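## Task

Scene 1: Find the cardboard box whose shelf-edge label (the number on the edge directly beneath it) reads 743 and place it on the desk; if no box carries 743 in this room, move the box labelled 344 to the desk instead. All other cardboard boxes must stay on their own shelves. The robot must not topple or finish leaning. The box has to rest on the desk by itself at the end, not be held there by the robot.

## Robot and tools

ROBOT. A Hello Robot Stretch 4: an omni-wheel base, a vertical mast carrying a lift, a single telescoping arm that reaches straight out, a three-joint wrist (yaw, pitch, roll) and a two-finger gripper. There is only one arm, so every motion argument is a single set of values. It stands about 1.6 m high; the base rim lies within 0.23 m of the base origin. Cameras: head_camera, head_left_camera, head_right_camera, wrist_camera.

FRAMES. Base frame: origin on the floor under the base centre, x ahead, y to the left, z up. hand_pose (a point between the open fingertips, link pinch) is reported in this frame and may be slightly off. Odometry frame = the base frame where the scene began; base_odometry counts wheel rotation only, so wheel slip looks like travel. Heading runs -3.142 to 3.142, positive leftward.

execute_actions(actions, cameras). actions holds one action or is empty (empty = just report state and images). An action contains base, joints or both, plus optional pace and contact_limits; or it is only {"end_of_arm": "enable_torque"}, which re-powers wrist or gripper motors that shut off. Motions in one action start together.
- base: exactly one key, a relative move measured from the base position in the latest state report. translate_m: metres straight ahead (+) or back (-), range -2 to 2. strafe_m: metres sideways, left +, -2 to 2. rotate_rad: turn in place, counter-clockwise (left) +, -3.2 to 3.2.
- joints: absolute targets, keyed by name. lift_m 0 to 1.2 m (height); arm_m 0 to 0.55 m (extension); wrist_yaw_rad -1.134 to 4.276 (0 points ahead, + turns left, 3.14 stowed backward, beyond 3.4 the arm may block it); wrist_pitch_rad -1.117 to 4.259 (0 level, 1.57 pointing down); wrist_roll_rad -1.117 to 4.259 (0 = fingers level, + is clockwise seen from behind); gripper_m -0.038 to 0.141 m fingertip gap (negative = fingers squeezing together). Done tolerances: lift and arm ±0.004, yaw and roll ±0.02, pitch ±0.05, gripper ±0.004. Out-of-range joint targets are clipped and flagged; any other bad value or unknown key rejects the whole call with no motion. One action may not exceed 15 s.
- pace: "slow", "default", "fast", "max" (base up to 0.1/0.3/0.4/0.6 m/s and 1/2/3/4 rad/s; slower when lift_m is above 0.2).
- contact_limits: only arm_m, 0 (gentlest) to 0.75 (firmest), default 0.5; how hard the arm may push before stopping.
- cameras: list of names, or "all"; omitted/null = all; [] = none. The pictures line lists image order.
To unfold the wrist at scene start, one action with lift_m 0.4 and wrist_yaw_rad 0 works.

wait(seconds 0 to 10): idles, then returns state and images. zoom_image(camera, region [x0,y0,x1,y1] pixels, top-left origin, at most 504x504): enlarges part of that camera's newest full image, useful for reading lot labels. read_manual(section "licences"): licence text only. finished_scene(scene 1 or 2): ends that scene irreversibly and reports success; the object must already be resting on its own.

RESULTS. base_status and joint_status tell how each motion ended: "done"; "off_target" (stopped short, may still be pushing); "contact_stop_at_<key>" (hit something, that part goes slack: lift may sag, wheels may roll); "limit_stop_at_<name>" (built-in limit; "limit_stop_at_tilt" = leaning past 6 degrees, lift/arm/wheels go slack; "limit_stop_at_own_body" = about to hit itself, often with pitch below -0.2 and roll below -0.4 or above 4); "torque_fault" (a wrist/gripper motor overloaded and went limp until enable_torque). After a stop, later motion calls in the same reply are skipped. on_its_own describes uncommanded behaviour; "held at" there is the held target, not the actual position. A joint left out of an action may still be driving to its previous target. lidar_m: 12 ranges in metres, 30-degree sectors, first straight ahead then counter-clockwise (4th left, 7th behind, 10th right); "-" = nothing seen or closer than 0.25 m; it misses glass, thin legs and much behind. wrist_depth_mm: 7x7 grid of median depths, 100 to 2000 mm, read from top-left. turned_by_wheels vs turned_by_imu differing by over ~0.1 rad suggests a collision or slip. base_tilt in degrees (forward, right positive) with a fixed bias up to ~1.5. motor_effort: percent of max, peak in brackets; wheel effort positive means turning right.

GRASPING. Close to a gap smaller than the object; a smaller value grips harder and pulls it inward. Neither gripper_m nor "done" proves a hold; a firm grip shows as a gripper_m effort change. If fingertips jam on a surface, raise the lift.

AVOID. Dropping, slipping or slamming objects, hard pushes, knocking other items off shelves. Don't drive or turn with more than 1 kg held and arm_m above 0.2, especially at fast paces; avoid strong pushes with a high gripper. A loose object may get nudged occasionally. Shorter robot motion time is better.

Each tool is called after "Call:" as name(argument=value, ...) on one line, values as JSON.

## Session

Call:
execute_actions(actions=[])

Scene clock: 0.00 s.
base_odometry: x=+0.000 y=+0.000 heading=+0.000 (m, m, rad; odometry frame)
turned_by_wheels: +0.000 (rad since the last result)
turned_by_imu: +0.000 (rad since the last result)
base_tilt: forward=+0.3 right=+0.0 (deg)
lidar_m: 1.96 1.91 0.87 0.74 0.74 0.84 2.35 1.72 0.86 0.74 0.71 0.83
base_status: not commanded
joint_positions: lift_m=+0.143 arm_m=+0.000 wrist_yaw_rad=+3.186 wrist_pitch_rad=-0.007 wrist_roll_rad=+0.018 gripper_m=+0.057
joint_status: not commanded
motor_effort: lift_m=+21 arm_m=+0 wrist_yaw_rad=+0 wrist_pitch_rad=-8 wrist_roll_rad=+1 gripper_m=-1 wheel_0=+0 wheel_1=+0 wheel_2=+0 (%)
hand_pose: x=-0.1207 y=+0.0746 z=+0.3232 quat_wxyz=(-0.022, +0.004, +0.009, +1.000) (m; base frame)
wrist_depth_mm: - 138 231 - - - 1499 / - 109 138 - - - 991 / - 113 137 - - - 1576 / 139 135 170 - - - 1537 / 213 - - - - 1921 1576 / 634 1308 195 1336 200 1308 1308 / 504 798 854 143 820 809 842
pictures: head_camera, head_left_camera, head_right_camera, wrist_camera
Images, in order (width x height): head_camera 420x560, head_left_camera 420x672, head_right_camera 420x672, wrist_camera 616x392.

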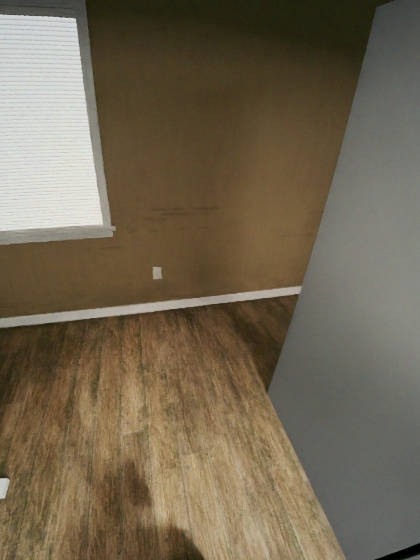

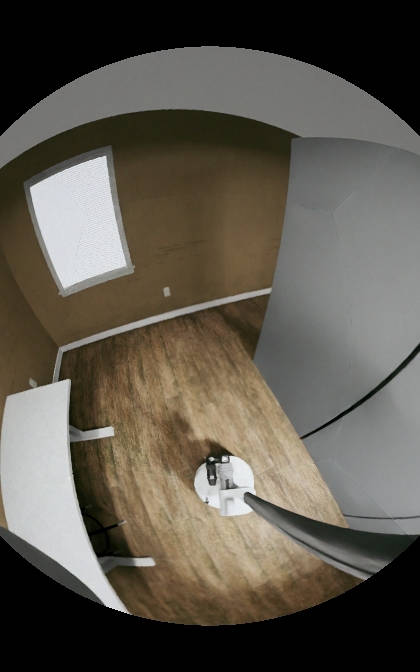

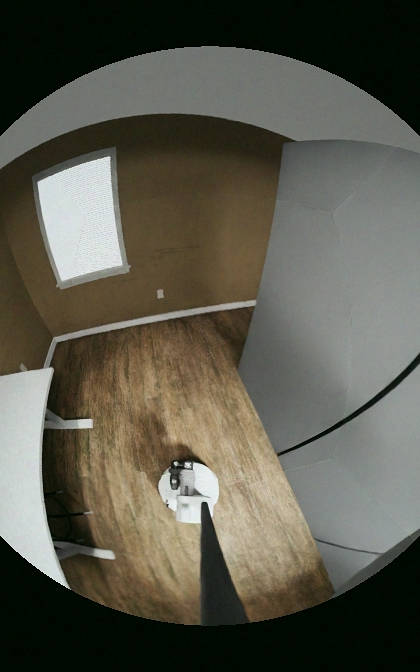

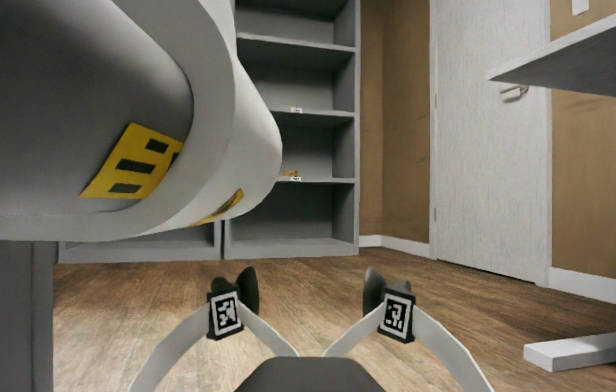

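Call:
execute_actions(actions=[{"base":{"rotate_rad":-2.88},"pace":"fast"}], cameras=[])

Call:
execute_actions(actions=[{"base":{"translate_m":1.2},"pace":"max"}])

Scene clock: 9.47 s.
base_odometry: x=+0.000 y=+0.000 heading=-2.880 (m, m, rad; odometry frame)
turned_by_wheels: -2.880 (rad since the last result)
turned_by_imu: -2.852 (rad since the last result)
base_tilt: forward=+0.2 right=+0.0 (deg)
lidar_m: 2.33 1.09 0.75 0.71 0.73 1.01 1.94 1.14 0.78 0.75 0.75 2.04
base_status: done
joint_positions: lift_m=+0.143 arm_m=+0.000 wrist_yaw_rad=+3.186 wrist_pitch_rad=-0.007 wrist_roll_rad=+0.018 gripper_m=+0.057
joint_status: not commanded
motor_effort: lift_m=+21(21) arm_m=+0(0) wrist_yaw_rad=+0(0) wrist_pitch_rad=-6(8) wrist_roll_rad=+1(2) gripper_m=-2(1) wheel_0=+1(10) wheel_1=+0(11) wheel_2=+0(8) (%)
hand_pose: x=-0.1207 y=+0.0746 z=+0.3232 quat_wxyz=(-0.022, +0.004, +0.009, +1.000) (m; base frame)
wrist_depth_mm: - 138 231 - - - 976 / - 109 137 - - - 946 / - 113 137 - - - 946 / 139 135 171 - - - 946 / 213 - - - - - 946 / 634 1308 195 1336 200 1336 946 / 504 798 854 143 798 809 866
pictures: none
No camera images: the call's "cameras" was empty. Leave "cameras" out to get every camera's image.

Scene clock: 13.03 s.
base_odometry: x=-1.159 y=-0.311 heading=-2.880 (m, m, rad; odometry frame)
turned_by_wheels: +0.000 (rad since the last result)
turned_by_imu: +0.005 (rad since the last result)
base_tilt: forward=+0.2 right=+0.0 (deg)
lidar_m: 1.13 1.15 0.81 0.76 0.80 1.09 3.16 1.09 0.87 1.44 1.52 1.18
base_status: done
joint_positions: lift_m=+0.143 arm_m=+0.000 wrist_yaw_rad=+3.186 wrist_pitch_rad=-0.007 wrist_roll_rad=+0.018 gripper_m=+0.057
joint_status: not commanded
motor_effort: lift_m=+21(21) arm_m=+0(0) wrist_yaw_rad=+0(0) wrist_pitch_rad=-6(10) wrist_roll_rad=+1(1) gripper_m=-2(2) wheel_0=-1(8) wheel_1=+0(8) wheel_2=+0(13) (%)
hand_pose: x=-0.1207 y=+0.0746 z=+0.3232 quat_wxyz=(-0.022, +0.004, +0.009, +1.000) (m; base frame)
wrist_depth_mm: - 138 231 - - 1537 1060 / - 109 137 - - 1499 1025 / - 113 137 - - 1537 1042 / 139 135 171 - - 1499 1042 / 213 1921 - - - 1537 1042 / 634 1308 196 1308 200 1308 1025 / 500 798 854 143 820 809 931
pictures: head_camera, head_left_camera, head_right_camera, wrist_camera
Images, in order (width x height): head_camera 420x560, head_left_camera 420x672, head_right_camera 420x672, wrist_camera 616x392.

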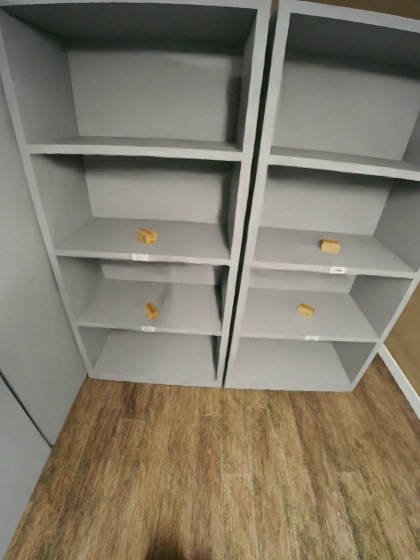

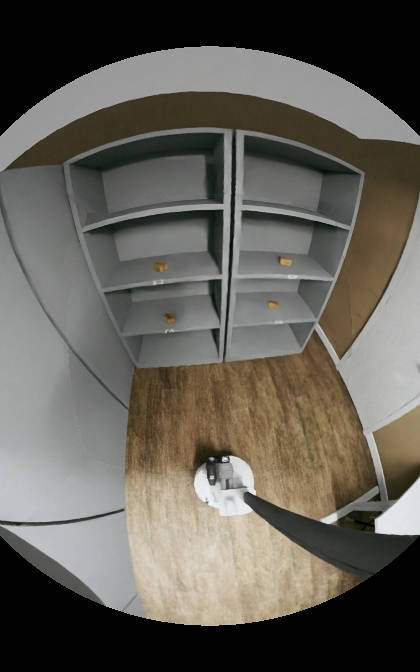

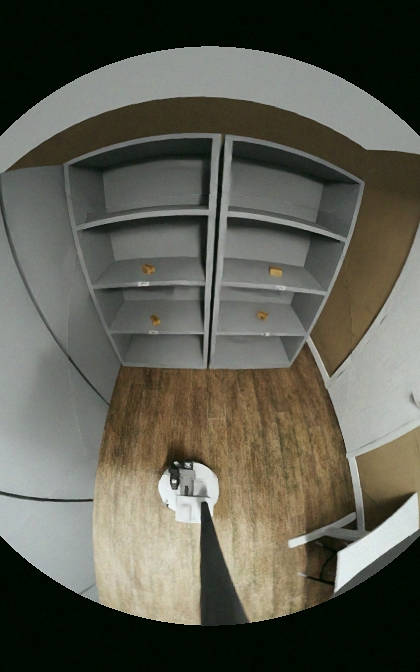

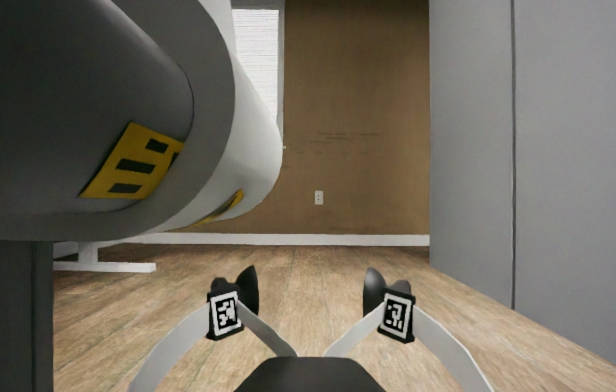

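Call:
zoom_image(camera="head_camera", region=[110, 220, 200, 350])

Call:
zoom_image(camera="head_camera", region=[280, 220, 370, 350])

Region (110, 220, 200, 350) of head_camera's 420x560 image, scaled by 3.877, with more detail than that image has; it fills the left 349 columns of this view, and the rest is white.

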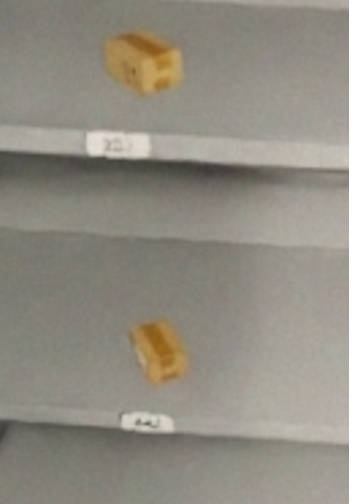

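Region (280, 220, 370, 350) of head_camera's 420x560 image, scaled by 3.877, with more detail than that image has; it fills the left 349 columns of this view, and the rest is white.

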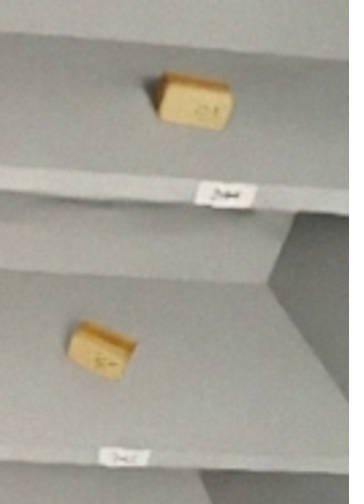

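Use wrist camera.

Call:
execute_actions(actions=[{"base":{"translate_m":0.1},"joints":{"lift_m":0.45,"wrist_yaw_rad":0,"gripper_m":0.14},"pace":"fast"}], cameras=["wrist_camera"])

Call:
zoom_image(camera="wrist_camera", region=[40, 60, 300, 320])

Call:
zoom_image(camera="wrist_camera", region=[340, 60, 600, 320])

Scene clock: 32.57 s.
base_odometry: x=-1.256 y=-0.336 heading=-2.880 (m, m, rad; odometry frame)
turned_by_wheels: +0.000 (rad since the last result)
turned_by_imu: +0.002 (rad since the last result)
base_tilt: forward=+0.3 right=+0.0 (deg)
lidar_m: 1.00 1.05 0.83 0.76 0.82 1.11 3.27 1.09 0.94 1.41 1.49 1.09
base_status: done
joint_positions: lift_m=+0.450 arm_m=+0.000 wrist_yaw_rad=+0.001 wrist_pitch_rad=-0.007 wrist_roll_rad=+0.018 gripper_m=+0.140
joint_status: all done
motor_effort: lift_m=+23(24) arm_m=+0(0) wrist_yaw_rad=-2(5) wrist_pitch_rad=-8(6) wrist_roll_rad=+1(0) gripper_m=+2(3) wheel_0=+0(5) wheel_1=+0(5) wheel_2=-1(9) (%)
hand_pose: x=+0.4599 y=-0.0873 z=+0.6302 quat_wxyz=(+1.000, +0.009, -0.004, +0.000) (m; base frame)
wrist_depth_mm: 1182 1229 1255 891 1281 1308 1281 / 917 931 917 809 904 891 976 / 1229 1229 1255 854 1255 1281 1229 / 1205 1229 1229 831 1281 1281 1255 / 976 854 1042 809 1060 991 1098 / 1229 211 1229 798 1255 211 1281 / 1205 1205 1229 150 1281 1308 1281
pictures: wrist_camera
Images, in order (width x height): wrist_camera 616x392.

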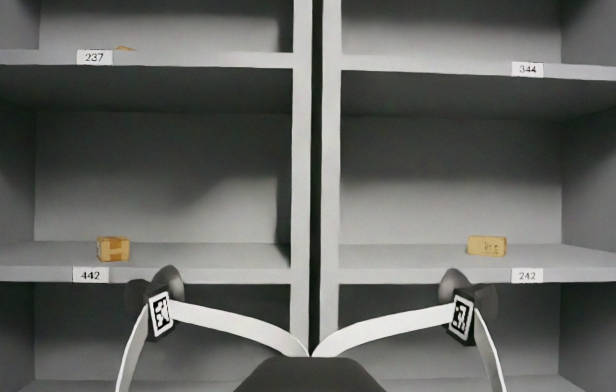

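Region (40, 60, 300, 320) of wrist_camera's 616x392 image, scaled by 1.938.

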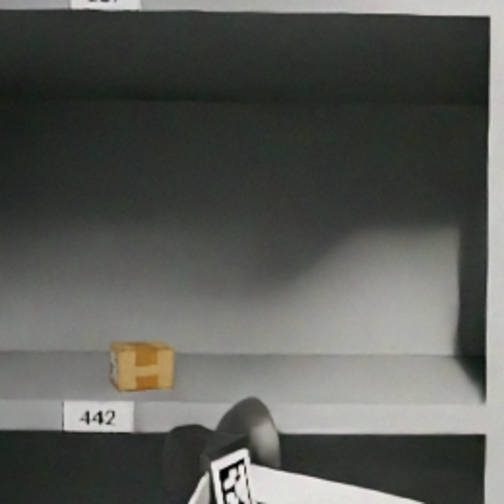

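Region (340, 60, 600, 320) of wrist_camera's 616x392 image, scaled by 1.938.

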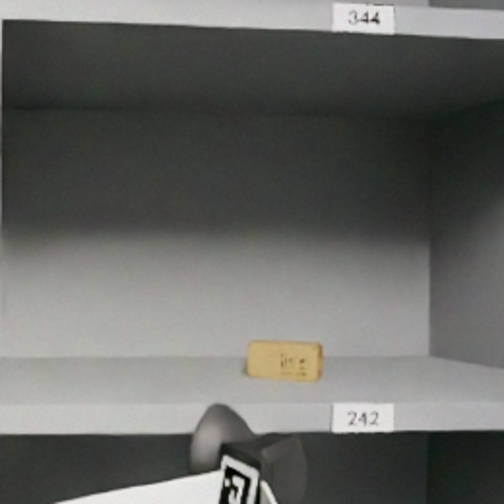

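Call:
execute_actions(actions=[{"base":{"translate_m":-2},"pace":"max"}], cameras=[])

Call:
execute_actions(actions=[{"base":{"translate_m":-0.8},"pace":"max"}], cameras=[])

Call:
execute_actions(actions=[{"base":{"rotate_rad":1.55},"pace":"fast"}])

Scene clock: 45.87 s.
base_odometry: x=+0.676 y=+0.180 heading=-2.880 (m, m, rad; odometry frame)
turned_by_wheels: +0.000 (rad since the last result)
turned_by_imu: -0.005 (rad since the last result)
base_tilt: forward=+0.2 right=-0.1 (deg)
lidar_m: 3.02 1.04 0.72 0.67 0.71 1.34 1.23 1.26 1.67 0.72 0.78 1.07
base_status: done
joint_positions: lift_m=+0.450 arm_m=+0.000 wrist_yaw_rad=+0.000 wrist_pitch_rad=-0.007 wrist_roll_rad=+0.018 gripper_m=+0.140
joint_status: not commanded
motor_effort: lift_m=+23(23) arm_m=+0(0) wrist_yaw_rad=-1(2) wrist_pitch_rad=-9(8) wrist_roll_rad=+1(1) gripper_m=+1(1) wheel_0=+1(7) wheel_1=+0(7) wheel_2=+1(13) (%)
hand_pose: x=+0.4599 y=-0.0873 z=+0.6302 quat_wxyz=(+1.000, +0.009, -0.004, +0.000) (m; base frame)
wrist_depth_mm: 1229 1921 - - - - - / 1255 1921 - - - - - / 1281 1921 - - - - - / 1281 1983 - - - - 1863 / 1281 1921 - - - - - / 1255 211 - - - 211 1863 / 1281 1430 1576 150 1537 1464 1576
pictures: none
No camera images: the call's "cameras" was empty. Leave "cameras" out to get every camera's image.

Scene clock: 48.97 s.
base_odometry: x=+1.449 y=+0.387 heading=-2.880 (m, m, rad; odometry frame)
turned_by_wheels: +0.000 (rad since the last result)
turned_by_imu: -0.002 (rad since the last result)
base_tilt: forward=+0.2 right=-0.1 (deg)
lidar_m: 3.27 0.99 0.86 2.11 0.68 0.49 0.43 0.46 0.59 1.53 1.07 1.12
base_status: done
joint_positions: lift_m=+0.450 arm_m=+0.000 wrist_yaw_rad=+0.000 wrist_pitch_rad=-0.007 wrist_roll_rad=+0.018 gripper_m=+0.140
joint_status: not commanded
motor_effort: lift_m=+23(23) arm_m=+0(0) wrist_yaw_rad=-1(1) wrist_pitch_rad=-8(5) wrist_roll_rad=+0(1) gripper_m=-1(0) wheel_0=+0(6) wheel_1=+0(7) wheel_2=-1(11) (%)
hand_pose: x=+0.4599 y=-0.0874 z=+0.6302 quat_wxyz=(+1.000, +0.009, -0.004, +0.000) (m; base frame)
wrist_depth_mm: 1182 1808 - - - - - / 1182 1863 - - - - - / 1205 1863 - - - - - / 1205 1921 - - - - 1921 / 1205 1863 - - - - 1808 / 1205 211 - - - 211 1863 / 1205 1430 1537 149 1576 1397 1618
pictures: none
No camera images: the call's "cameras" was empty. Leave "cameras" out to get every camera's image.

Scene clock: 50.70 s.
base_odometry: x=+1.449 y=+0.387 heading=-1.330 (m, m, rad; odometry frame)
turned_by_wheels: +1.550 (rad since the last result)
turned_by_imu: +1.537 (rad since the last result)
base_tilt: forward=+0.3 right=-0.1 (deg)
lidar_m: 2.13 0.74 0.49 0.43 0.46 0.53 1.35 1.06 1.13 3.76 1.04 0.86
base_status: done
joint_positions: lift_m=+0.450 arm_m=+0.000 wrist_yaw_rad=+0.000 wrist_pitch_rad=-0.007 wrist_roll_rad=+0.018 gripper_m=+0.140
joint_status: not commanded
motor_effort: lift_m=+23(23) arm_m=+0(0) wrist_yaw_rad=-1(1) wrist_pitch_rad=-8(5) wrist_roll_rad=+1(1) gripper_m=+0(2) wheel_0=+0(8) wheel_1=+1(9) wheel_2=+0(11) (%)
hand_pose: x=+0.4599 y=-0.0874 z=+0.6302 quat_wxyz=(+1.000, +0.009, -0.004, +0.000) (m; base frame)
wrist_depth_mm: 946 1464 1863 1921 1921 809 597 / 946 1464 1921 1921 1921 820 591 / 960 1499 1863 1863 1921 820 591 / 960 1499 1863 1983 1921 820 597 / 960 1537 1808 1921 1921 809 591 / 960 212 1863 1808 1921 210 591 / 946 1281 1537 149 1576 715 585
pictures: head_camera, head_left_camera, head_right_camera, wrist_camera
Images, in order (width x height): head_camera 420x560, head_left_camera 420x672, head_right_camera 420x672, wrist_camera 616x392.

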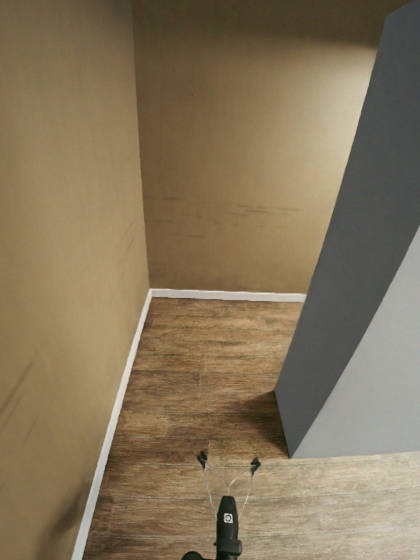

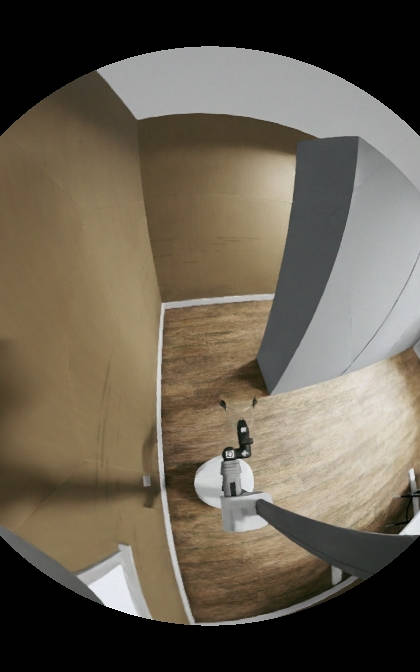

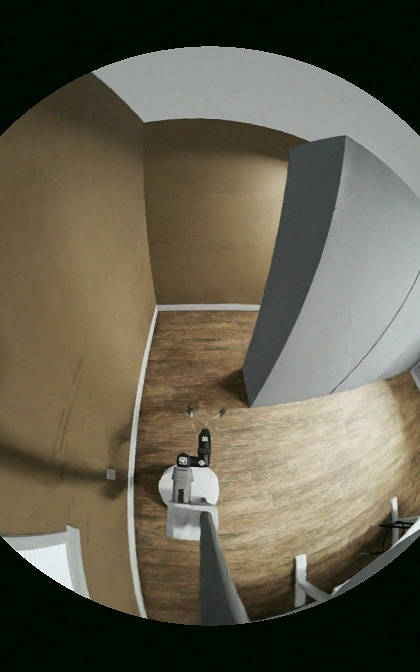

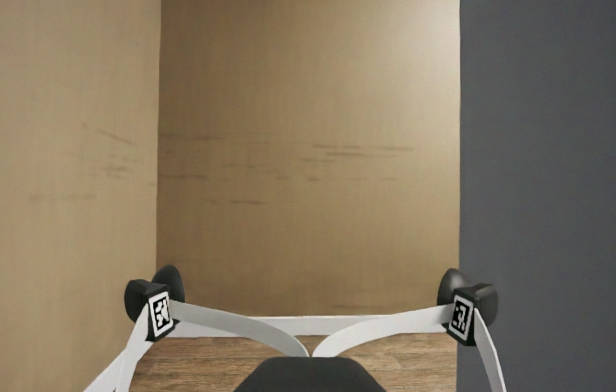

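Call:
execute_actions(actions=[{"base":{"translate_m":1.55},"pace":"max"}], cameras=[])

Call:
execute_actions(actions=[{"base":{"rotate_rad":-1.58},"joints":{"wrist_yaw_rad":-0.5},"pace":"fast"}])

Scene clock: 63.83 s.
base_odometry: x=+1.819 y=-1.118 heading=-1.330 (m, m, rad; odometry frame)
turned_by_wheels: +0.000 (rad since the last result)
turned_by_imu: +0.007 (rad since the last result)
base_tilt: forward=+0.2 right=+0.0 (deg)
lidar_m: 0.57 0.59 0.61 0.56 0.58 0.76 1.75 0.69 0.58 1.24 0.94 0.64
base_status: done
joint_positions: lift_m=+0.450 arm_m=+0.000 wrist_yaw_rad=+0.000 wrist_pitch_rad=-0.007 wrist_roll_rad=+0.018 gripper_m=+0.140
joint_status: not commanded
motor_effort: lift_m=+22(23) arm_m=+0(0) wrist_yaw_rad=-1(1) wrist_pitch_rad=-7(6) wrist_roll_rad=+1(1) gripper_m=+1(0) wheel_0=-2(6) wheel_1=-2(6) wheel_2=-1(13) (%)
hand_pose: x=+0.4598 y=-0.0874 z=+0.6302 quat_wxyz=(+1.000, +0.009, -0.004, +0.000) (m; base frame)
wrist_depth_mm: 353 362 368 377 382 389 399 / 353 362 370 375 382 389 397 / 355 362 370 375 382 389 399 / 355 359 370 373 382 389 397 / 353 362 366 373 382 387 397 / 353 211 368 373 379 211 394 / 353 355 366 149 382 387 394
pictures: none
No camera images: the call's "cameras" was empty. Leave "cameras" out to get every camera's image.

Scene clock: 65.57 s.
base_odometry: x=+1.819 y=-1.118 heading=-2.910 (m, m, rad; odometry frame)
turned_by_wheels: -1.580 (rad since the last result)
turned_by_imu: -1.565 (rad since the last result)
base_tilt: forward=+0.3 right=+0.0 (deg)
lidar_m: 1.28 0.93 0.63 0.56 0.58 0.61 0.58 0.57 0.78 1.79 0.67 0.60
base_status: done
joint_positions: lift_m=+0.450 arm_m=+0.000 wrist_yaw_rad=-0.500 wrist_pitch_rad=-0.007 wrist_roll_rad=+0.018 gripper_m=+0.140
joint_status: all done
motor_effort: lift_m=+23(23) arm_m=+0(0) wrist_yaw_rad=-1(8) wrist_pitch_rad=-6(9) wrist_roll_rad=+1(1) gripper_m=+0(0) wheel_0=+0(3) wheel_1=-1(10) wheel_2=+0(6) (%)
hand_pose: x=+0.3827 y=-0.2150 z=+0.6302 quat_wxyz=(+0.969, +0.008, -0.006, -0.247) (m; base frame)
wrist_depth_mm: - 1863 1160 615 399 449 564 / - - 991 904 397 445 564 / - 1863 1138 1255 399 442 559 / - 1921 1160 1255 397 442 559 / - 1863 1060 1060 397 445 564 / - 211 1098 580 387 210 564 / 1576 1366 1182 149 389 427 564
pictures: head_camera, head_left_camera, head_right_camera, wrist_camera
Images, in order (width x height): head_camera 420x560, head_left_camera 420x672, head_right_camera 420x672, wrist_camera 616x392.

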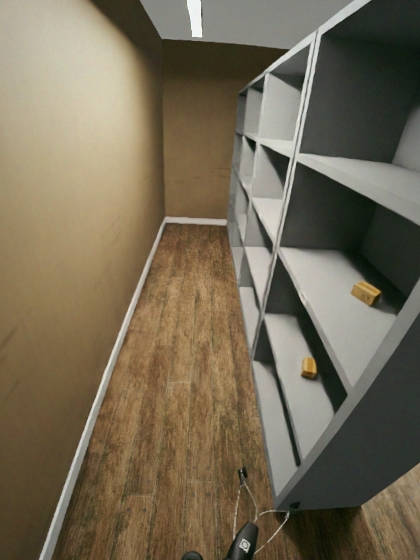

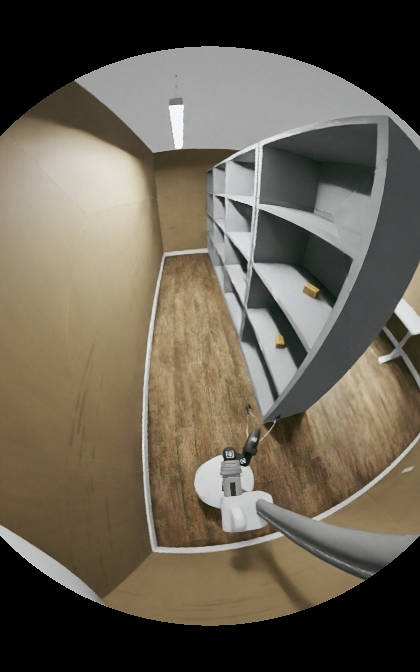

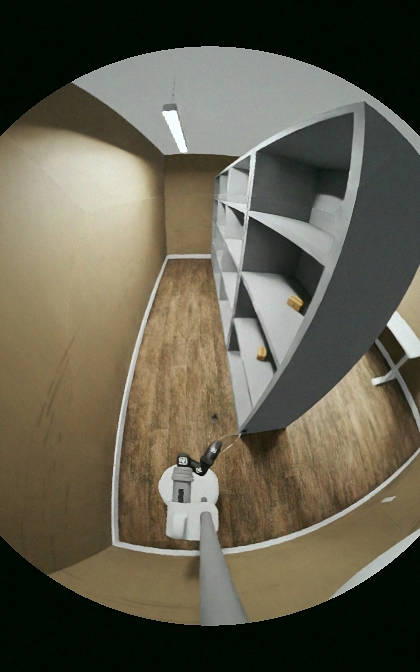

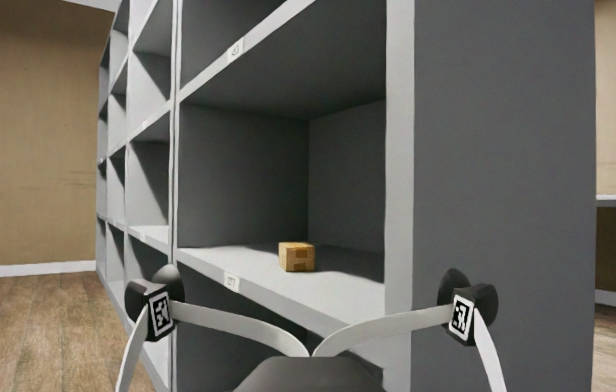

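Call:
execute_actions(actions=[{"base":{"strafe_m":0.24},"joints":{"wrist_yaw_rad":-0.65},"pace":"max"}], cameras=["wrist_camera"])

Call:
execute_actions(actions=[{"base":{"translate_m":0.85},"pace":"max"}], cameras=["wrist_camera","head_camera"])

Scene clock: 73.67 s.
base_odometry: x=+1.874 y=-1.352 heading=-2.911 (m, m, rad; odometry frame)
turned_by_wheels: +0.000 (rad since the last result)
turned_by_imu: +0.002 (rad since the last result)
base_tilt: forward=+0.3 right=-0.1 (deg)
lidar_m: 1.99 0.55 0.38 0.32 0.34 0.48 0.59 0.61 0.80 1.85 0.75 0.88
base_status: done
joint_positions: lift_m=+0.450 arm_m=+0.000 wrist_yaw_rad=-0.650 wrist_pitch_rad=-0.007 wrist_roll_rad=+0.018 gripper_m=+0.140
joint_status: all done
motor_effort: lift_m=+22(23) arm_m=+0(0) wrist_yaw_rad=-1(2) wrist_pitch_rad=-7(8) wrist_roll_rad=+1(1) gripper_m=+1(0) wheel_0=+0(11) wheel_1=-1(9) wheel_2=+0(0) (%)
hand_pose: x=+0.3482 y=-0.2441 z=+0.6302 quat_wxyz=(+0.948, +0.007, -0.006, -0.319) (m; base frame)
wrist_depth_mm: - 1808 1255 1430 691 585 - / - - 1205 917 891 585 - / - 1921 1255 1366 1160 580 - / - - 1255 1397 1160 580 - / - 1983 1255 917 1060 591 - / - 211 1229 1366 634 210 - / 1537 1397 1205 150 1098 564 1537
pictures: wrist_camera
Images, in order (width x height): wrist_camera 616x392.

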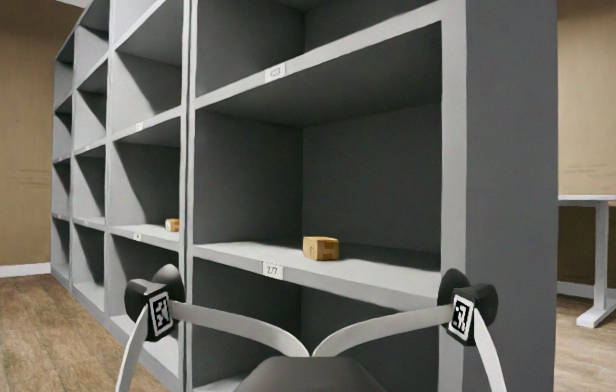

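Scene clock: 76.87 s.
base_odometry: x=+1.047 y=-1.547 heading=-2.911 (m, m, rad; odometry frame)
turned_by_wheels: +0.000 (rad since the last result)
turned_by_imu: +0.004 (rad since the last result)
base_tilt: forward=+0.3 right=+0.0 (deg)
lidar_m: 1.82 0.66 0.43 0.38 0.39 0.57 1.34 1.48 0.62 0.56 0.57 0.76
base_status: done
joint_positions: lift_m=+0.450 arm_m=+0.000 wrist_yaw_rad=-0.650 wrist_pitch_rad=-0.007 wrist_roll_rad=+0.018 gripper_m=+0.140
joint_status: not commanded
motor_effort: lift_m=+23(23) arm_m=+0(0) wrist_yaw_rad=-1(1) wrist_pitch_rad=-6(7) wrist_roll_rad=+1(1) gripper_m=+1(1) wheel_0=+0(6) wheel_1=+0(7) wheel_2=-2(12) (%)
hand_pose: x=+0.3482 y=-0.2442 z=+0.6302 quat_wxyz=(+0.948, +0.007, -0.006, -0.319) (m; base frame)
wrist_depth_mm: - 1756 1336 1308 580 591 615 / - 1983 1160 917 574 654 778 / - 1808 1281 1308 574 647 788 / - 1921 1336 1336 569 654 778 / - 1921 1255 946 569 647 768 / - 211 1308 1255 539 211 525 / 1537 1308 1281 149 544 574 402
pictures: head_camera, wrist_camera
Images, in order (width x height): head_camera 420x560, wrist_camera 616x392.

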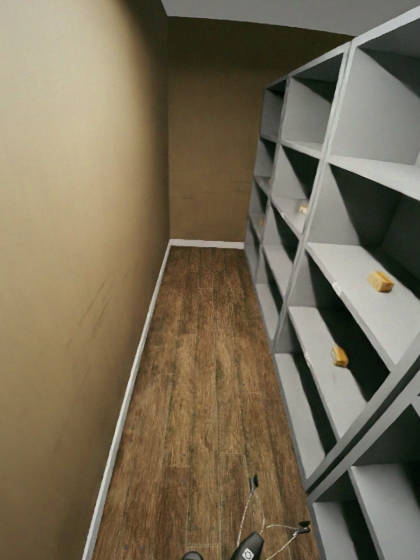

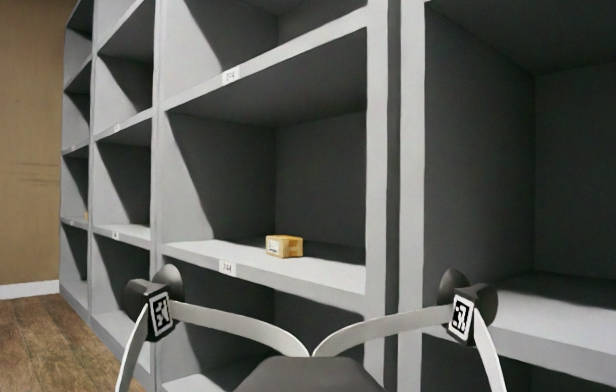

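First: 423/277; second end in 4.

Call:
zoom_image(camera="wrist_camera", region=[180, 50, 300, 290])

Call:
execute_actions(actions=[{"base":{"rotate_rad":0.13},"joints":{"wrist_yaw_rad":-0.85},"pace":"fast"}], cameras=[])

Call:
execute_actions(actions=[{"base":{"translate_m":0.95},"pace":"max"}], cameras=["wrist_camera","head_camera"])

Region (180, 50, 300, 290) of wrist_camera's 616x392 image, scaled by 2.100.

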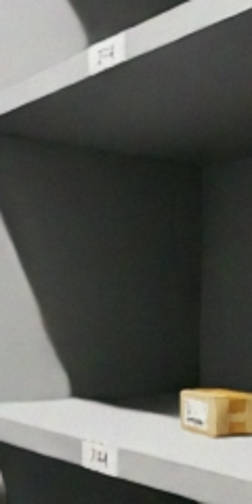

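Scene clock: 83.70 s.
base_odometry: x=+1.046 y=-1.547 heading=-2.781 (m, m, rad; odometry frame)
turned_by_wheels: +0.130 (rad since the last result)
turned_by_imu: +0.130 (rad since the last result)
base_tilt: forward=+0.3 right=+0.0 (deg)
lidar_m: 1.40 0.59 0.41 0.40 0.44 0.63 1.44 1.53 0.59 0.57 0.62 0.87
base_status: done
joint_positions: lift_m=+0.450 arm_m=+0.000 wrist_yaw_rad=-0.849 wrist_pitch_rad=-0.007 wrist_roll_rad=+0.018 gripper_m=+0.140
joint_status: all done
motor_effort: lift_m=+23(23) arm_m=+0(0) wrist_yaw_rad=-2(4) wrist_pitch_rad=-9(7) wrist_roll_rad=+1(1) gripper_m=+0(0) wheel_0=-2(5) wheel_1=-1(6) wheel_2=+0(8) (%)
hand_pose: x=+0.2962 y=-0.2744 z=+0.6302 quat_wxyz=(+0.911, +0.006, -0.007, -0.412) (m; base frame)
wrist_depth_mm: - 1229 1397 1229 580 603 609 / - 1281 1008 917 603 741 778 / - 1255 1336 1255 603 798 778 / - 1255 1430 1308 597 809 788 / - 1255 1042 976 597 768 778 / 1863 211 1308 1229 554 211 521 / 1537 1255 1336 150 580 707 421
pictures: none
No camera images: the call's "cameras" was empty. Leave "cameras" out to get every camera's image.

Scene clock: 87.07 s.
base_odometry: x=+0.158 y=-1.882 heading=-2.781 (m, m, rad; odometry frame)
turned_by_wheels: +0.000 (rad since the last result)
turned_by_imu: +0.004 (rad since the last result)
base_tilt: forward=+0.3 right=+0.0 (deg)
lidar_m: 1.17 0.51 0.37 0.36 0.36 0.58 1.89 0.86 0.63 0.62 0.66 0.97
base_status: done
joint_positions: lift_m=+0.450 arm_m=+0.000 wrist_yaw_rad=-0.850 wrist_pitch_rad=-0.007 wrist_roll_rad=+0.018 gripper_m=+0.140
joint_status: not commanded
motor_effort: lift_m=+23(23) arm_m=+0(0) wrist_yaw_rad=-1(2) wrist_pitch_rad=-5(7) wrist_roll_rad=+1(1) gripper_m=+0(1) wheel_0=+0(5) wheel_1=+0(5) wheel_2=+1(13) (%)
hand_pose: x=+0.2961 y=-0.2744 z=+0.6302 quat_wxyz=(+0.911, +0.006, -0.007, -0.412) (m; base frame)
wrist_depth_mm: 1808 1576 1397 1397 640 603 609 / 1863 - 1160 917 634 741 820 / 1756 1537 1366 1336 634 768 831 / 1863 1863 1397 1366 627 759 820 / 1756 1576 1281 1078 634 768 820 / 1808 211 1336 1336 597 210 525 / 1537 1281 1336 150 621 732 820
pictures: head_camera, wrist_camera
Images, in order (width x height): head_camera 420x560, wrist_camera 616x392.

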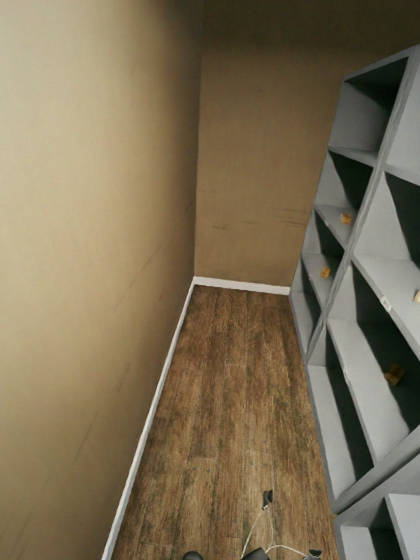

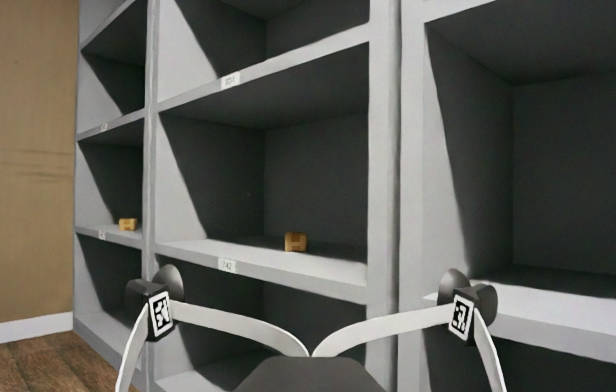

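Call:
execute_actions(actions=[{"base":{"translate_m":0.3},"pace":"max"}], cameras=["wrist_camera"])

Call:
execute_actions(actions=[{"base":{"translate_m":0.75},"pace":"max"}], cameras=["wrist_camera","head_camera"])

Scene clock: 93.67 s.
base_odometry: x=-0.123 y=-1.988 heading=-2.781 (m, m, rad; odometry frame)
turned_by_wheels: +0.000 (rad since the last result)
turned_by_imu: +0.002 (rad since the last result)
base_tilt: forward=+0.3 right=+0.0 (deg)
lidar_m: 1.14 0.49 0.34 0.33 0.35 0.52 1.79 0.87 0.63 0.62 0.66 0.97
base_status: done
joint_positions: lift_m=+0.450 arm_m=+0.000 wrist_yaw_rad=-0.850 wrist_pitch_rad=-0.007 wrist_roll_rad=+0.018 gripper_m=+0.140
joint_status: not commanded
motor_effort: lift_m=+22(23) arm_m=+0(0) wrist_yaw_rad=-1(1) wrist_pitch_rad=-7(7) wrist_roll_rad=+2(1) gripper_m=+1(0) wheel_0=-2(7) wheel_1=-2(8) wheel_2=+0(13) (%)
hand_pose: x=+0.2961 y=-0.2744 z=+0.6302 quat_wxyz=(+0.911, +0.006, -0.007, -0.412) (m; base frame)
wrist_depth_mm: 1576 1708 1118 1255 691 591 585 / 1537 1708 1078 917 904 891 809 / 1576 1756 1098 1281 1160 960 854 / 1537 1756 1098 1281 1160 960 854 / 1618 1708 1078 1078 931 917 831 / 1576 211 1060 1281 627 209 492 / 1537 1308 1098 149 1118 931 831
pictures: wrist_camera
Images, in order (width x height): wrist_camera 616x392.

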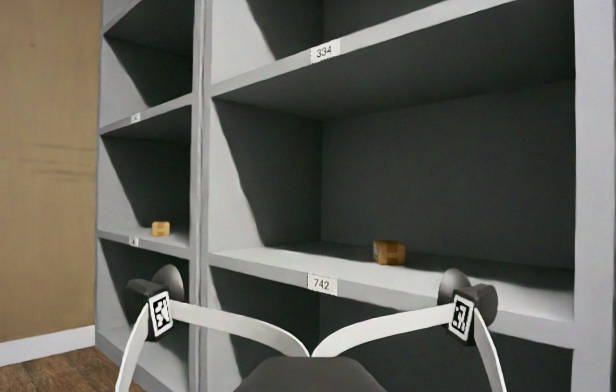

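Scene clock: 96.67 s.
base_odometry: x=-0.825 y=-2.252 heading=-2.781 (m, m, rad; odometry frame)
turned_by_wheels: +0.000 (rad since the last result)
turned_by_imu: +0.004 (rad since the last result)
base_tilt: forward=+0.3 right=-0.1 (deg)
lidar_m: 0.99 0.40 0.29 0.29 0.30 0.44 1.66 0.95 0.70 0.67 0.73 1.04
base_status: done
joint_positions: lift_m=+0.450 arm_m=+0.000 wrist_yaw_rad=-0.850 wrist_pitch_rad=-0.007 wrist_roll_rad=+0.018 gripper_m=+0.140
joint_status: not commanded
motor_effort: lift_m=+23(22) arm_m=+0(0) wrist_yaw_rad=-1(1) wrist_pitch_rad=-6(6) wrist_roll_rad=+1(1) gripper_m=+0(0) wheel_0=-1(7) wheel_1=+0(5) wheel_2=-1(11) (%)
hand_pose: x=+0.2961 y=-0.2744 z=+0.6302 quat_wxyz=(+0.911, +0.006, -0.007, -0.412) (m; base frame)
wrist_depth_mm: 976 1118 1255 1397 1118 597 609 / 976 1118 1255 1008 891 603 778 / 976 1118 1281 1430 1205 609 809 / 976 1118 1281 1397 1182 603 798 / 960 1138 1229 976 1098 597 778 / 976 211 1255 1430 683 211 525 / 960 1060 1255 149 1160 597 798
pictures: head_camera, wrist_camera
Images, in order (width x height): head_camera 420x560, wrist_camera 616x392.

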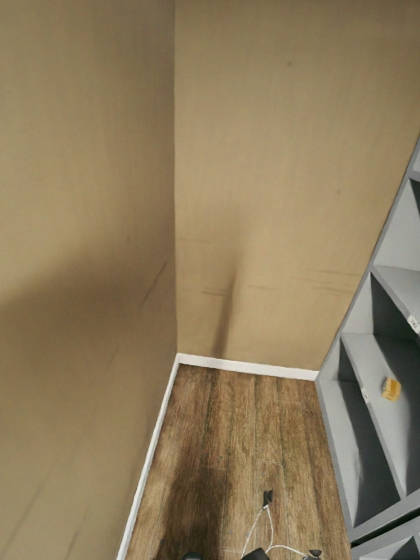

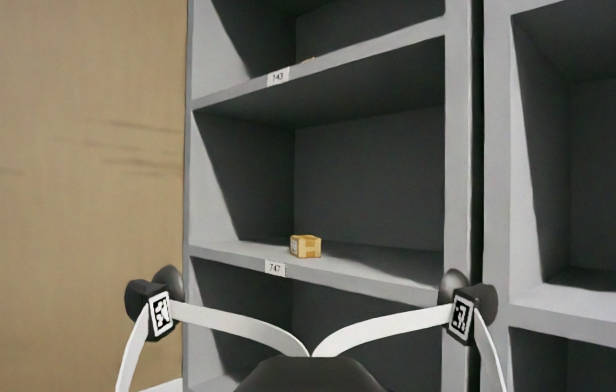

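Call:
execute_actions(actions=[{"base":{"rotate_rad":-1.65},"joints":{"wrist_yaw_rad":0,"lift_m":0.78},"pace":"default"}], cameras=[])

Call:
execute_actions(actions=[{"base":{"strafe_m":0.85},"pace":"max"}], cameras=["wrist_camera","head_camera"])

Scene clock: 107.87 s.
base_odometry: x=-0.825 y=-2.252 heading=+1.852 (m, m, rad; odometry frame)
turned_by_wheels: -1.650 (rad since the last result)
turned_by_imu: -1.633 (rad since the last result)
base_tilt: forward=+0.3 right=+0.0 (deg)
lidar_m: 0.67 0.71 0.96 1.28 0.47 0.31 0.27 0.29 0.45 1.19 1.01 0.73
base_status: done
joint_positions: lift_m=+0.780 arm_m=+0.000 wrist_yaw_rad=+0.000 wrist_pitch_rad=-0.007 wrist_roll_rad=+0.018 gripper_m=+0.140
joint_status: all done
motor_effort: lift_m=+24(25) arm_m=+0(0) wrist_yaw_rad=+0(3) wrist_pitch_rad=-8(7) wrist_roll_rad=+1(0) gripper_m=+1(2) wheel_0=+1(8) wheel_1=+1(4) wheel_2=-1(4) (%)
hand_pose: x=+0.4598 y=-0.0875 z=+0.9602 quat_wxyz=(+1.000, +0.009, -0.004, +0.000) (m; base frame)
wrist_depth_mm: 615 842 891 891 891 831 609 / 615 904 904 904 931 866 615 / 627 904 904 917 917 878 615 / 609 798 917 621 904 820 585 / 609 809 917 904 917 707 554 / 621 211 891 917 917 211 609 / 621 798 917 150 917 798 603
pictures: none
No camera images: the call's "cameras" was empty. Leave "cameras" out to get every camera's image.

Scene clock: 111.20 s.
base_odometry: x=-1.642 y=-2.488 heading=+1.852 (m, m, rad; odometry frame)
turned_by_wheels: +0.000 (rad since the last result)
turned_by_imu: +0.003 (rad since the last result)
base_tilt: forward=+0.3 right=+0.0 (deg)
lidar_m: 0.66 0.66 0.48 0.44 0.45 0.32 0.28 0.31 0.44 1.26 0.96 0.68
base_status: done
joint_positions: lift_m=+0.780 arm_m=+0.000 wrist_yaw_rad=+0.000 wrist_pitch_rad=-0.007 wrist_roll_rad=+0.018 gripper_m=+0.140
joint_status: not commanded
motor_effort: lift_m=+23(24) arm_m=+0(0) wrist_yaw_rad=+1(0) wrist_pitch_rad=-4(8) wrist_roll_rad=+1(1) gripper_m=+0(1) wheel_0=+1(10) wheel_1=+0(11) wheel_2=+0(1) (%)
hand_pose: x=+0.4598 y=-0.0875 z=+0.9602 quat_wxyz=(+1.000, +0.009, -0.004, +0.000) (m; base frame)
wrist_depth_mm: 741 904 904 904 891 691 477 / 741 904 891 904 904 691 484 / 750 904 904 904 917 683 484 / 699 891 549 904 917 640 469 / 741 891 904 904 904 564 459 / 750 211 891 917 904 210 477 / 750 891 891 150 917 640 473
pictures: head_camera, wrist_camera
Images, in order (width x height): head_camera 420x560, wrist_camera 616x392.

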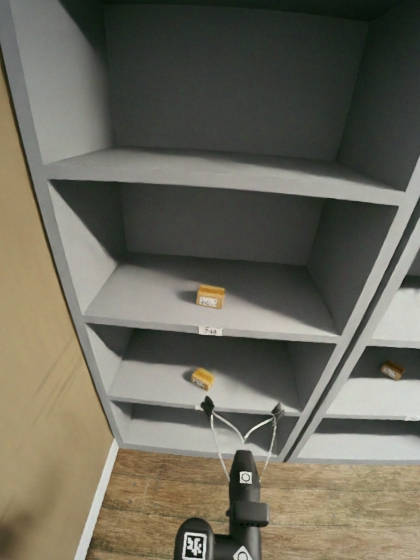

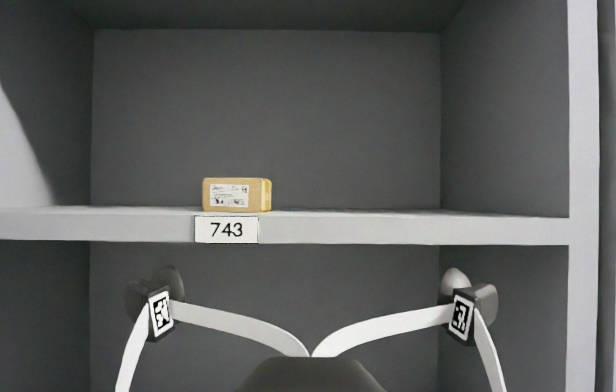

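Call:
execute_actions(actions=[{"base":{"strafe_m":0.1},"joints":{"lift_m":0.925,"wrist_pitch_rad":0.25,"arm_m":0.1},"pace":"fast"}], cameras=["wrist_camera"])

Call:
execute_actions(actions=[{"joints":{"arm_m":0.27}}], cameras=["wrist_camera","head_camera"])

Scene clock: 121.30 s.
base_odometry: x=-1.738 y=-2.516 heading=+1.852 (m, m, rad; odometry frame)
turned_by_wheels: +0.000 (rad since the last result)
turned_by_imu: +0.002 (rad since the last result)
base_tilt: forward=+0.3 right=+0.0 (deg)
lidar_m: 0.64 0.50 0.36 0.34 0.35 0.33 0.29 0.31 0.47 1.23 0.98 0.70
base_status: done
joint_positions: lift_m=+0.925 arm_m=+0.098 wrist_yaw_rad=+0.000 wrist_pitch_rad=+0.252 wrist_roll_rad=+0.018 gripper_m=+0.140
joint_status: all done
motor_effort: lift_m=+23(26) arm_m=+9(8) wrist_yaw_rad=-1(1) wrist_pitch_rad=-7(5) wrist_roll_rad=+0(1) gripper_m=+0(0) wheel_0=+1(9) wheel_1=+1(8) wheel_2=+0(1) (%)
hand_pose: x=+0.5488 y=-0.0874 z=+1.0311 quat_wxyz=(+0.992, +0.009, +0.126, -0.001) (m; base frame)
wrist_depth_mm: 603 732 741 741 741 741 621 / 603 759 750 768 759 768 621 / 603 788 788 809 798 778 621 / 544 580 574 459 591 597 574 / 377 377 377 375 379 379 382 / 603 211 878 891 878 210 621 / 603 778 878 150 878 778 615
pictures: wrist_camera
Images, in order (width x height): wrist_camera 616x392.

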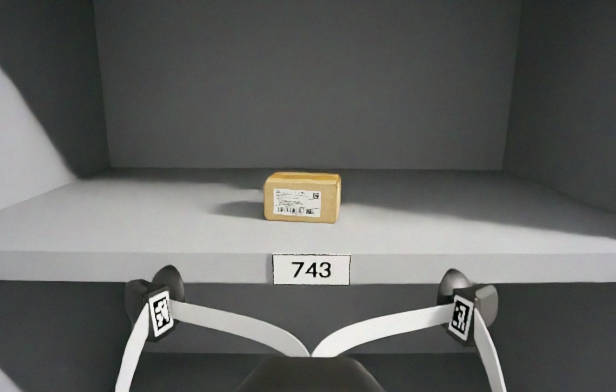

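Scene clock: 122.90 s.
base_odometry: x=-1.738 y=-2.516 heading=+1.852 (m, m, rad; odometry frame)
turned_by_wheels: +0.000 (rad since the last result)
turned_by_imu: +0.001 (rad since the last result)
base_tilt: forward=+0.2 right=-0.1 (deg)
lidar_m: 0.65 0.54 0.36 0.34 0.38 0.32 0.30 0.30 0.46 1.25 1.00 0.70
base_status: not commanded
joint_positions: lift_m=+0.925 arm_m=+0.268 wrist_yaw_rad=+0.000 wrist_pitch_rad=+0.252 wrist_roll_rad=+0.018 gripper_m=+0.140
joint_status: all done
motor_effort: lift_m=+23(23) arm_m=+9(11) wrist_yaw_rad=+0(1) wrist_pitch_rad=-6(4) wrist_roll_rad=+1(1) gripper_m=+0(1) wheel_0=+1(1) wheel_1=+1(1) wheel_2=+0(0) (%)
hand_pose: x=+0.7187 y=-0.0874 z=+1.0311 quat_wxyz=(+0.992, +0.009, +0.126, -0.001) (m; base frame)
wrist_depth_mm: 569 580 580 585 585 585 585 / 591 603 603 603 603 603 597 / 597 627 627 627 621 627 621 / 549 574 580 585 591 591 569 / 364 370 347 291 375 379 377 / 270 211 260 277 276 210 274 / 216 211 217 149 218 214 226
pictures: head_camera, wrist_camera
Images, in order (width x height): head_camera 420x560, wrist_camera 616x392.

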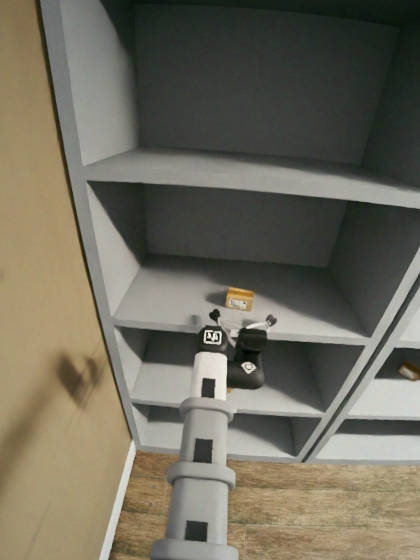

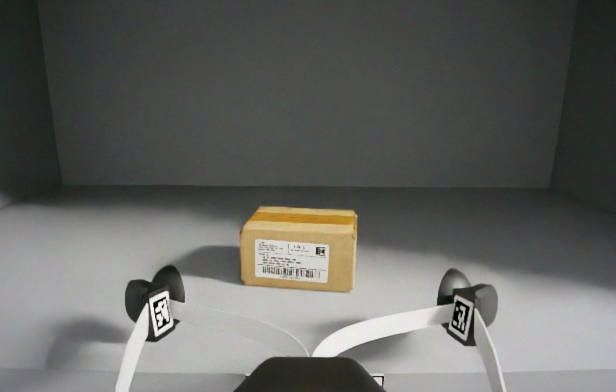

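Call:
execute_actions(actions=[{"base":{"strafe_m":0.008},"joints":{"arm_m":0.35,"lift_m":0.92}}], cameras=["wrist_camera"])

Call:
execute_actions(actions=[{"joints":{"gripper_m":0.03}}], cameras=["wrist_camera"])

Call:
execute_actions(actions=[{"joints":{"lift_m":0.96}}], cameras=["wrist_camera"])

Scene clock: 131.93 s.
base_odometry: x=-1.745 y=-2.518 heading=+1.852 (m, m, rad; odometry frame)
turned_by_wheels: +0.000 (rad since the last result)
turned_by_imu: +0.002 (rad since the last result)
base_tilt: forward=+0.3 right=-0.1 (deg)
lidar_m: 0.66 0.49 0.36 0.33 0.37 0.31 0.29 0.32 0.45 1.23 0.97 0.71
base_status: done
joint_positions: lift_m=+0.920 arm_m=+0.348 wrist_yaw_rad=+0.000 wrist_pitch_rad=+0.252 wrist_roll_rad=+0.018 gripper_m=+0.140
joint_status: all done
motor_effort: lift_m=+18(23) arm_m=+9(9) wrist_yaw_rad=+0(0) wrist_pitch_rad=-6(3) wrist_roll_rad=+1(1) gripper_m=+0(0) wheel_0=+1(6) wheel_1=+0(8) wheel_2=+0(1) (%)
hand_pose: x=+0.7987 y=-0.0874 z=+1.0265 quat_wxyz=(+0.992, +0.009, +0.126, -0.001) (m; base frame)
wrist_depth_mm: 508 508 512 512 512 512 517 / 525 525 530 530 525 530 530 / 544 544 544 544 549 554 549 / 544 554 559 559 564 559 564 / 353 359 359 236 340 366 366 / 260 211 219 215 211 211 266 / 210 200 210 150 211 202 219
pictures: wrist_camera
Images, in order (width x height): wrist_camera 616x392.

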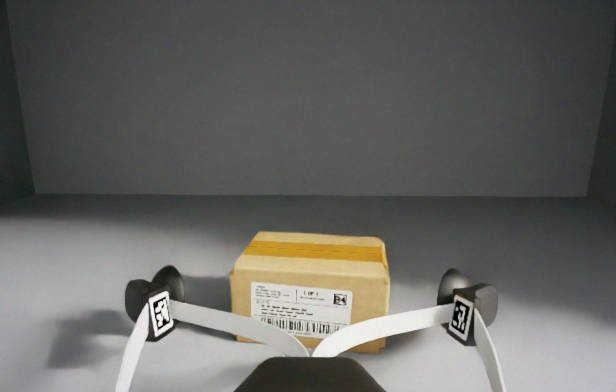

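Scene clock: 134.03 s.
base_odometry: x=-1.745 y=-2.518 heading=+1.852 (m, m, rad; odometry frame)
turned_by_wheels: +0.000 (rad since the last result)
turned_by_imu: +0.001 (rad since the last result)
base_tilt: forward=+0.3 right=+0.0 (deg)
lidar_m: 0.67 0.51 0.36 0.33 0.34 0.31 0.28 0.32 0.45 1.22 0.98 0.71
base_status: not commanded
joint_positions: lift_m=+0.920 arm_m=+0.348 wrist_yaw_rad=+0.000 wrist_pitch_rad=+0.253 wrist_roll_rad=+0.018 gripper_m=+0.030
joint_status: all done
motor_effort: lift_m=+18(18) arm_m=+9(9) wrist_yaw_rad=+0(0) wrist_pitch_rad=-7(7) wrist_roll_rad=+1(1) gripper_m=-21(21) wheel_0=+1(1) wheel_1=+1(1) wheel_2=+0(0) (%)
hand_pose: x=+0.7987 y=-0.0874 z=+1.0263 quat_wxyz=(+0.992, +0.009, +0.126, -0.001) (m; base frame)
wrist_depth_mm: 512 508 512 512 512 512 517 / 525 525 521 525 530 530 530 / 544 544 544 554 544 549 554 / 539 554 559 559 559 564 559 / 351 355 355 227 338 362 362 / 259 248 199 197 193 265 265 / 209 191 200 201 197 192 217
pictures: wrist_camera
Images, in order (width x height): wrist_camera 616x392.

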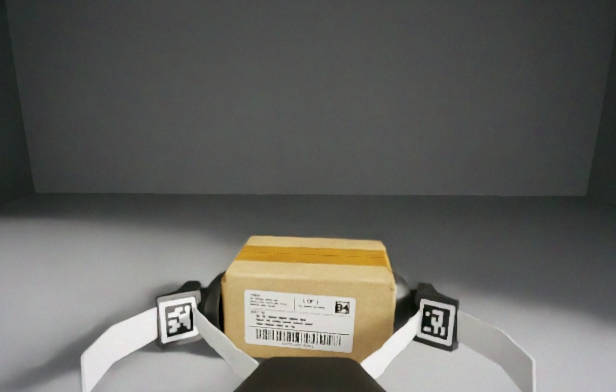

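Scene clock: 135.03 s.
base_odometry: x=-1.745 y=-2.518 heading=+1.852 (m, m, rad; odometry frame)
turned_by_wheels: +0.000 (rad since the last result)
turned_by_imu: +0.000 (rad since the last result)
base_tilt: forward=+0.4 right=-0.1 (deg)
lidar_m: 0.67 0.52 0.37 0.34 0.34 0.32 0.30 0.32 0.44 1.24 1.00 0.71
base_status: not commanded
joint_positions: lift_m=+0.960 arm_m=+0.348 wrist_yaw_rad=+0.000 wrist_pitch_rad=+0.253 wrist_roll_rad=+0.018 gripper_m=+0.030
joint_status: all done
motor_effort: lift_m=+24(26) arm_m=+9(9) wrist_yaw_rad=+0(0) wrist_pitch_rad=-9(11) wrist_roll_rad=+0(0) gripper_m=-21(22) wheel_0=+1(1) wheel_1=+1(1) wheel_2=+0(0) (%)
hand_pose: x=+0.7986 y=-0.0874 z=+1.0657 quat_wxyz=(+0.992, +0.009, +0.126, -0.001) (m; base frame)
wrist_depth_mm: 508 508 508 508 512 508 512 / 521 525 525 525 525 530 530 / 539 544 544 549 554 549 554 / 559 559 564 569 569 574 569 / 449 452 455 225 433 462 462 / 332 317 200 197 195 338 340 / 266 244 245 201 246 246 272
pictures: wrist_camera
Images, in order (width x height): wrist_camera 616x392.

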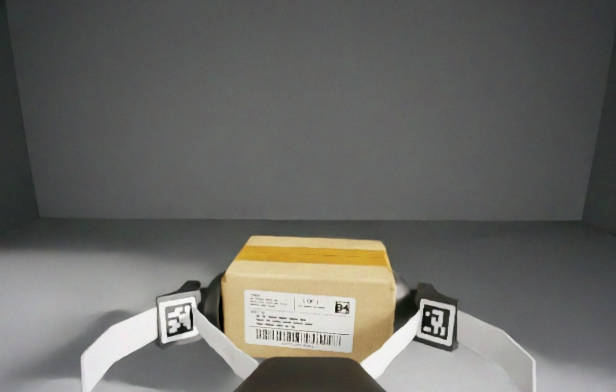

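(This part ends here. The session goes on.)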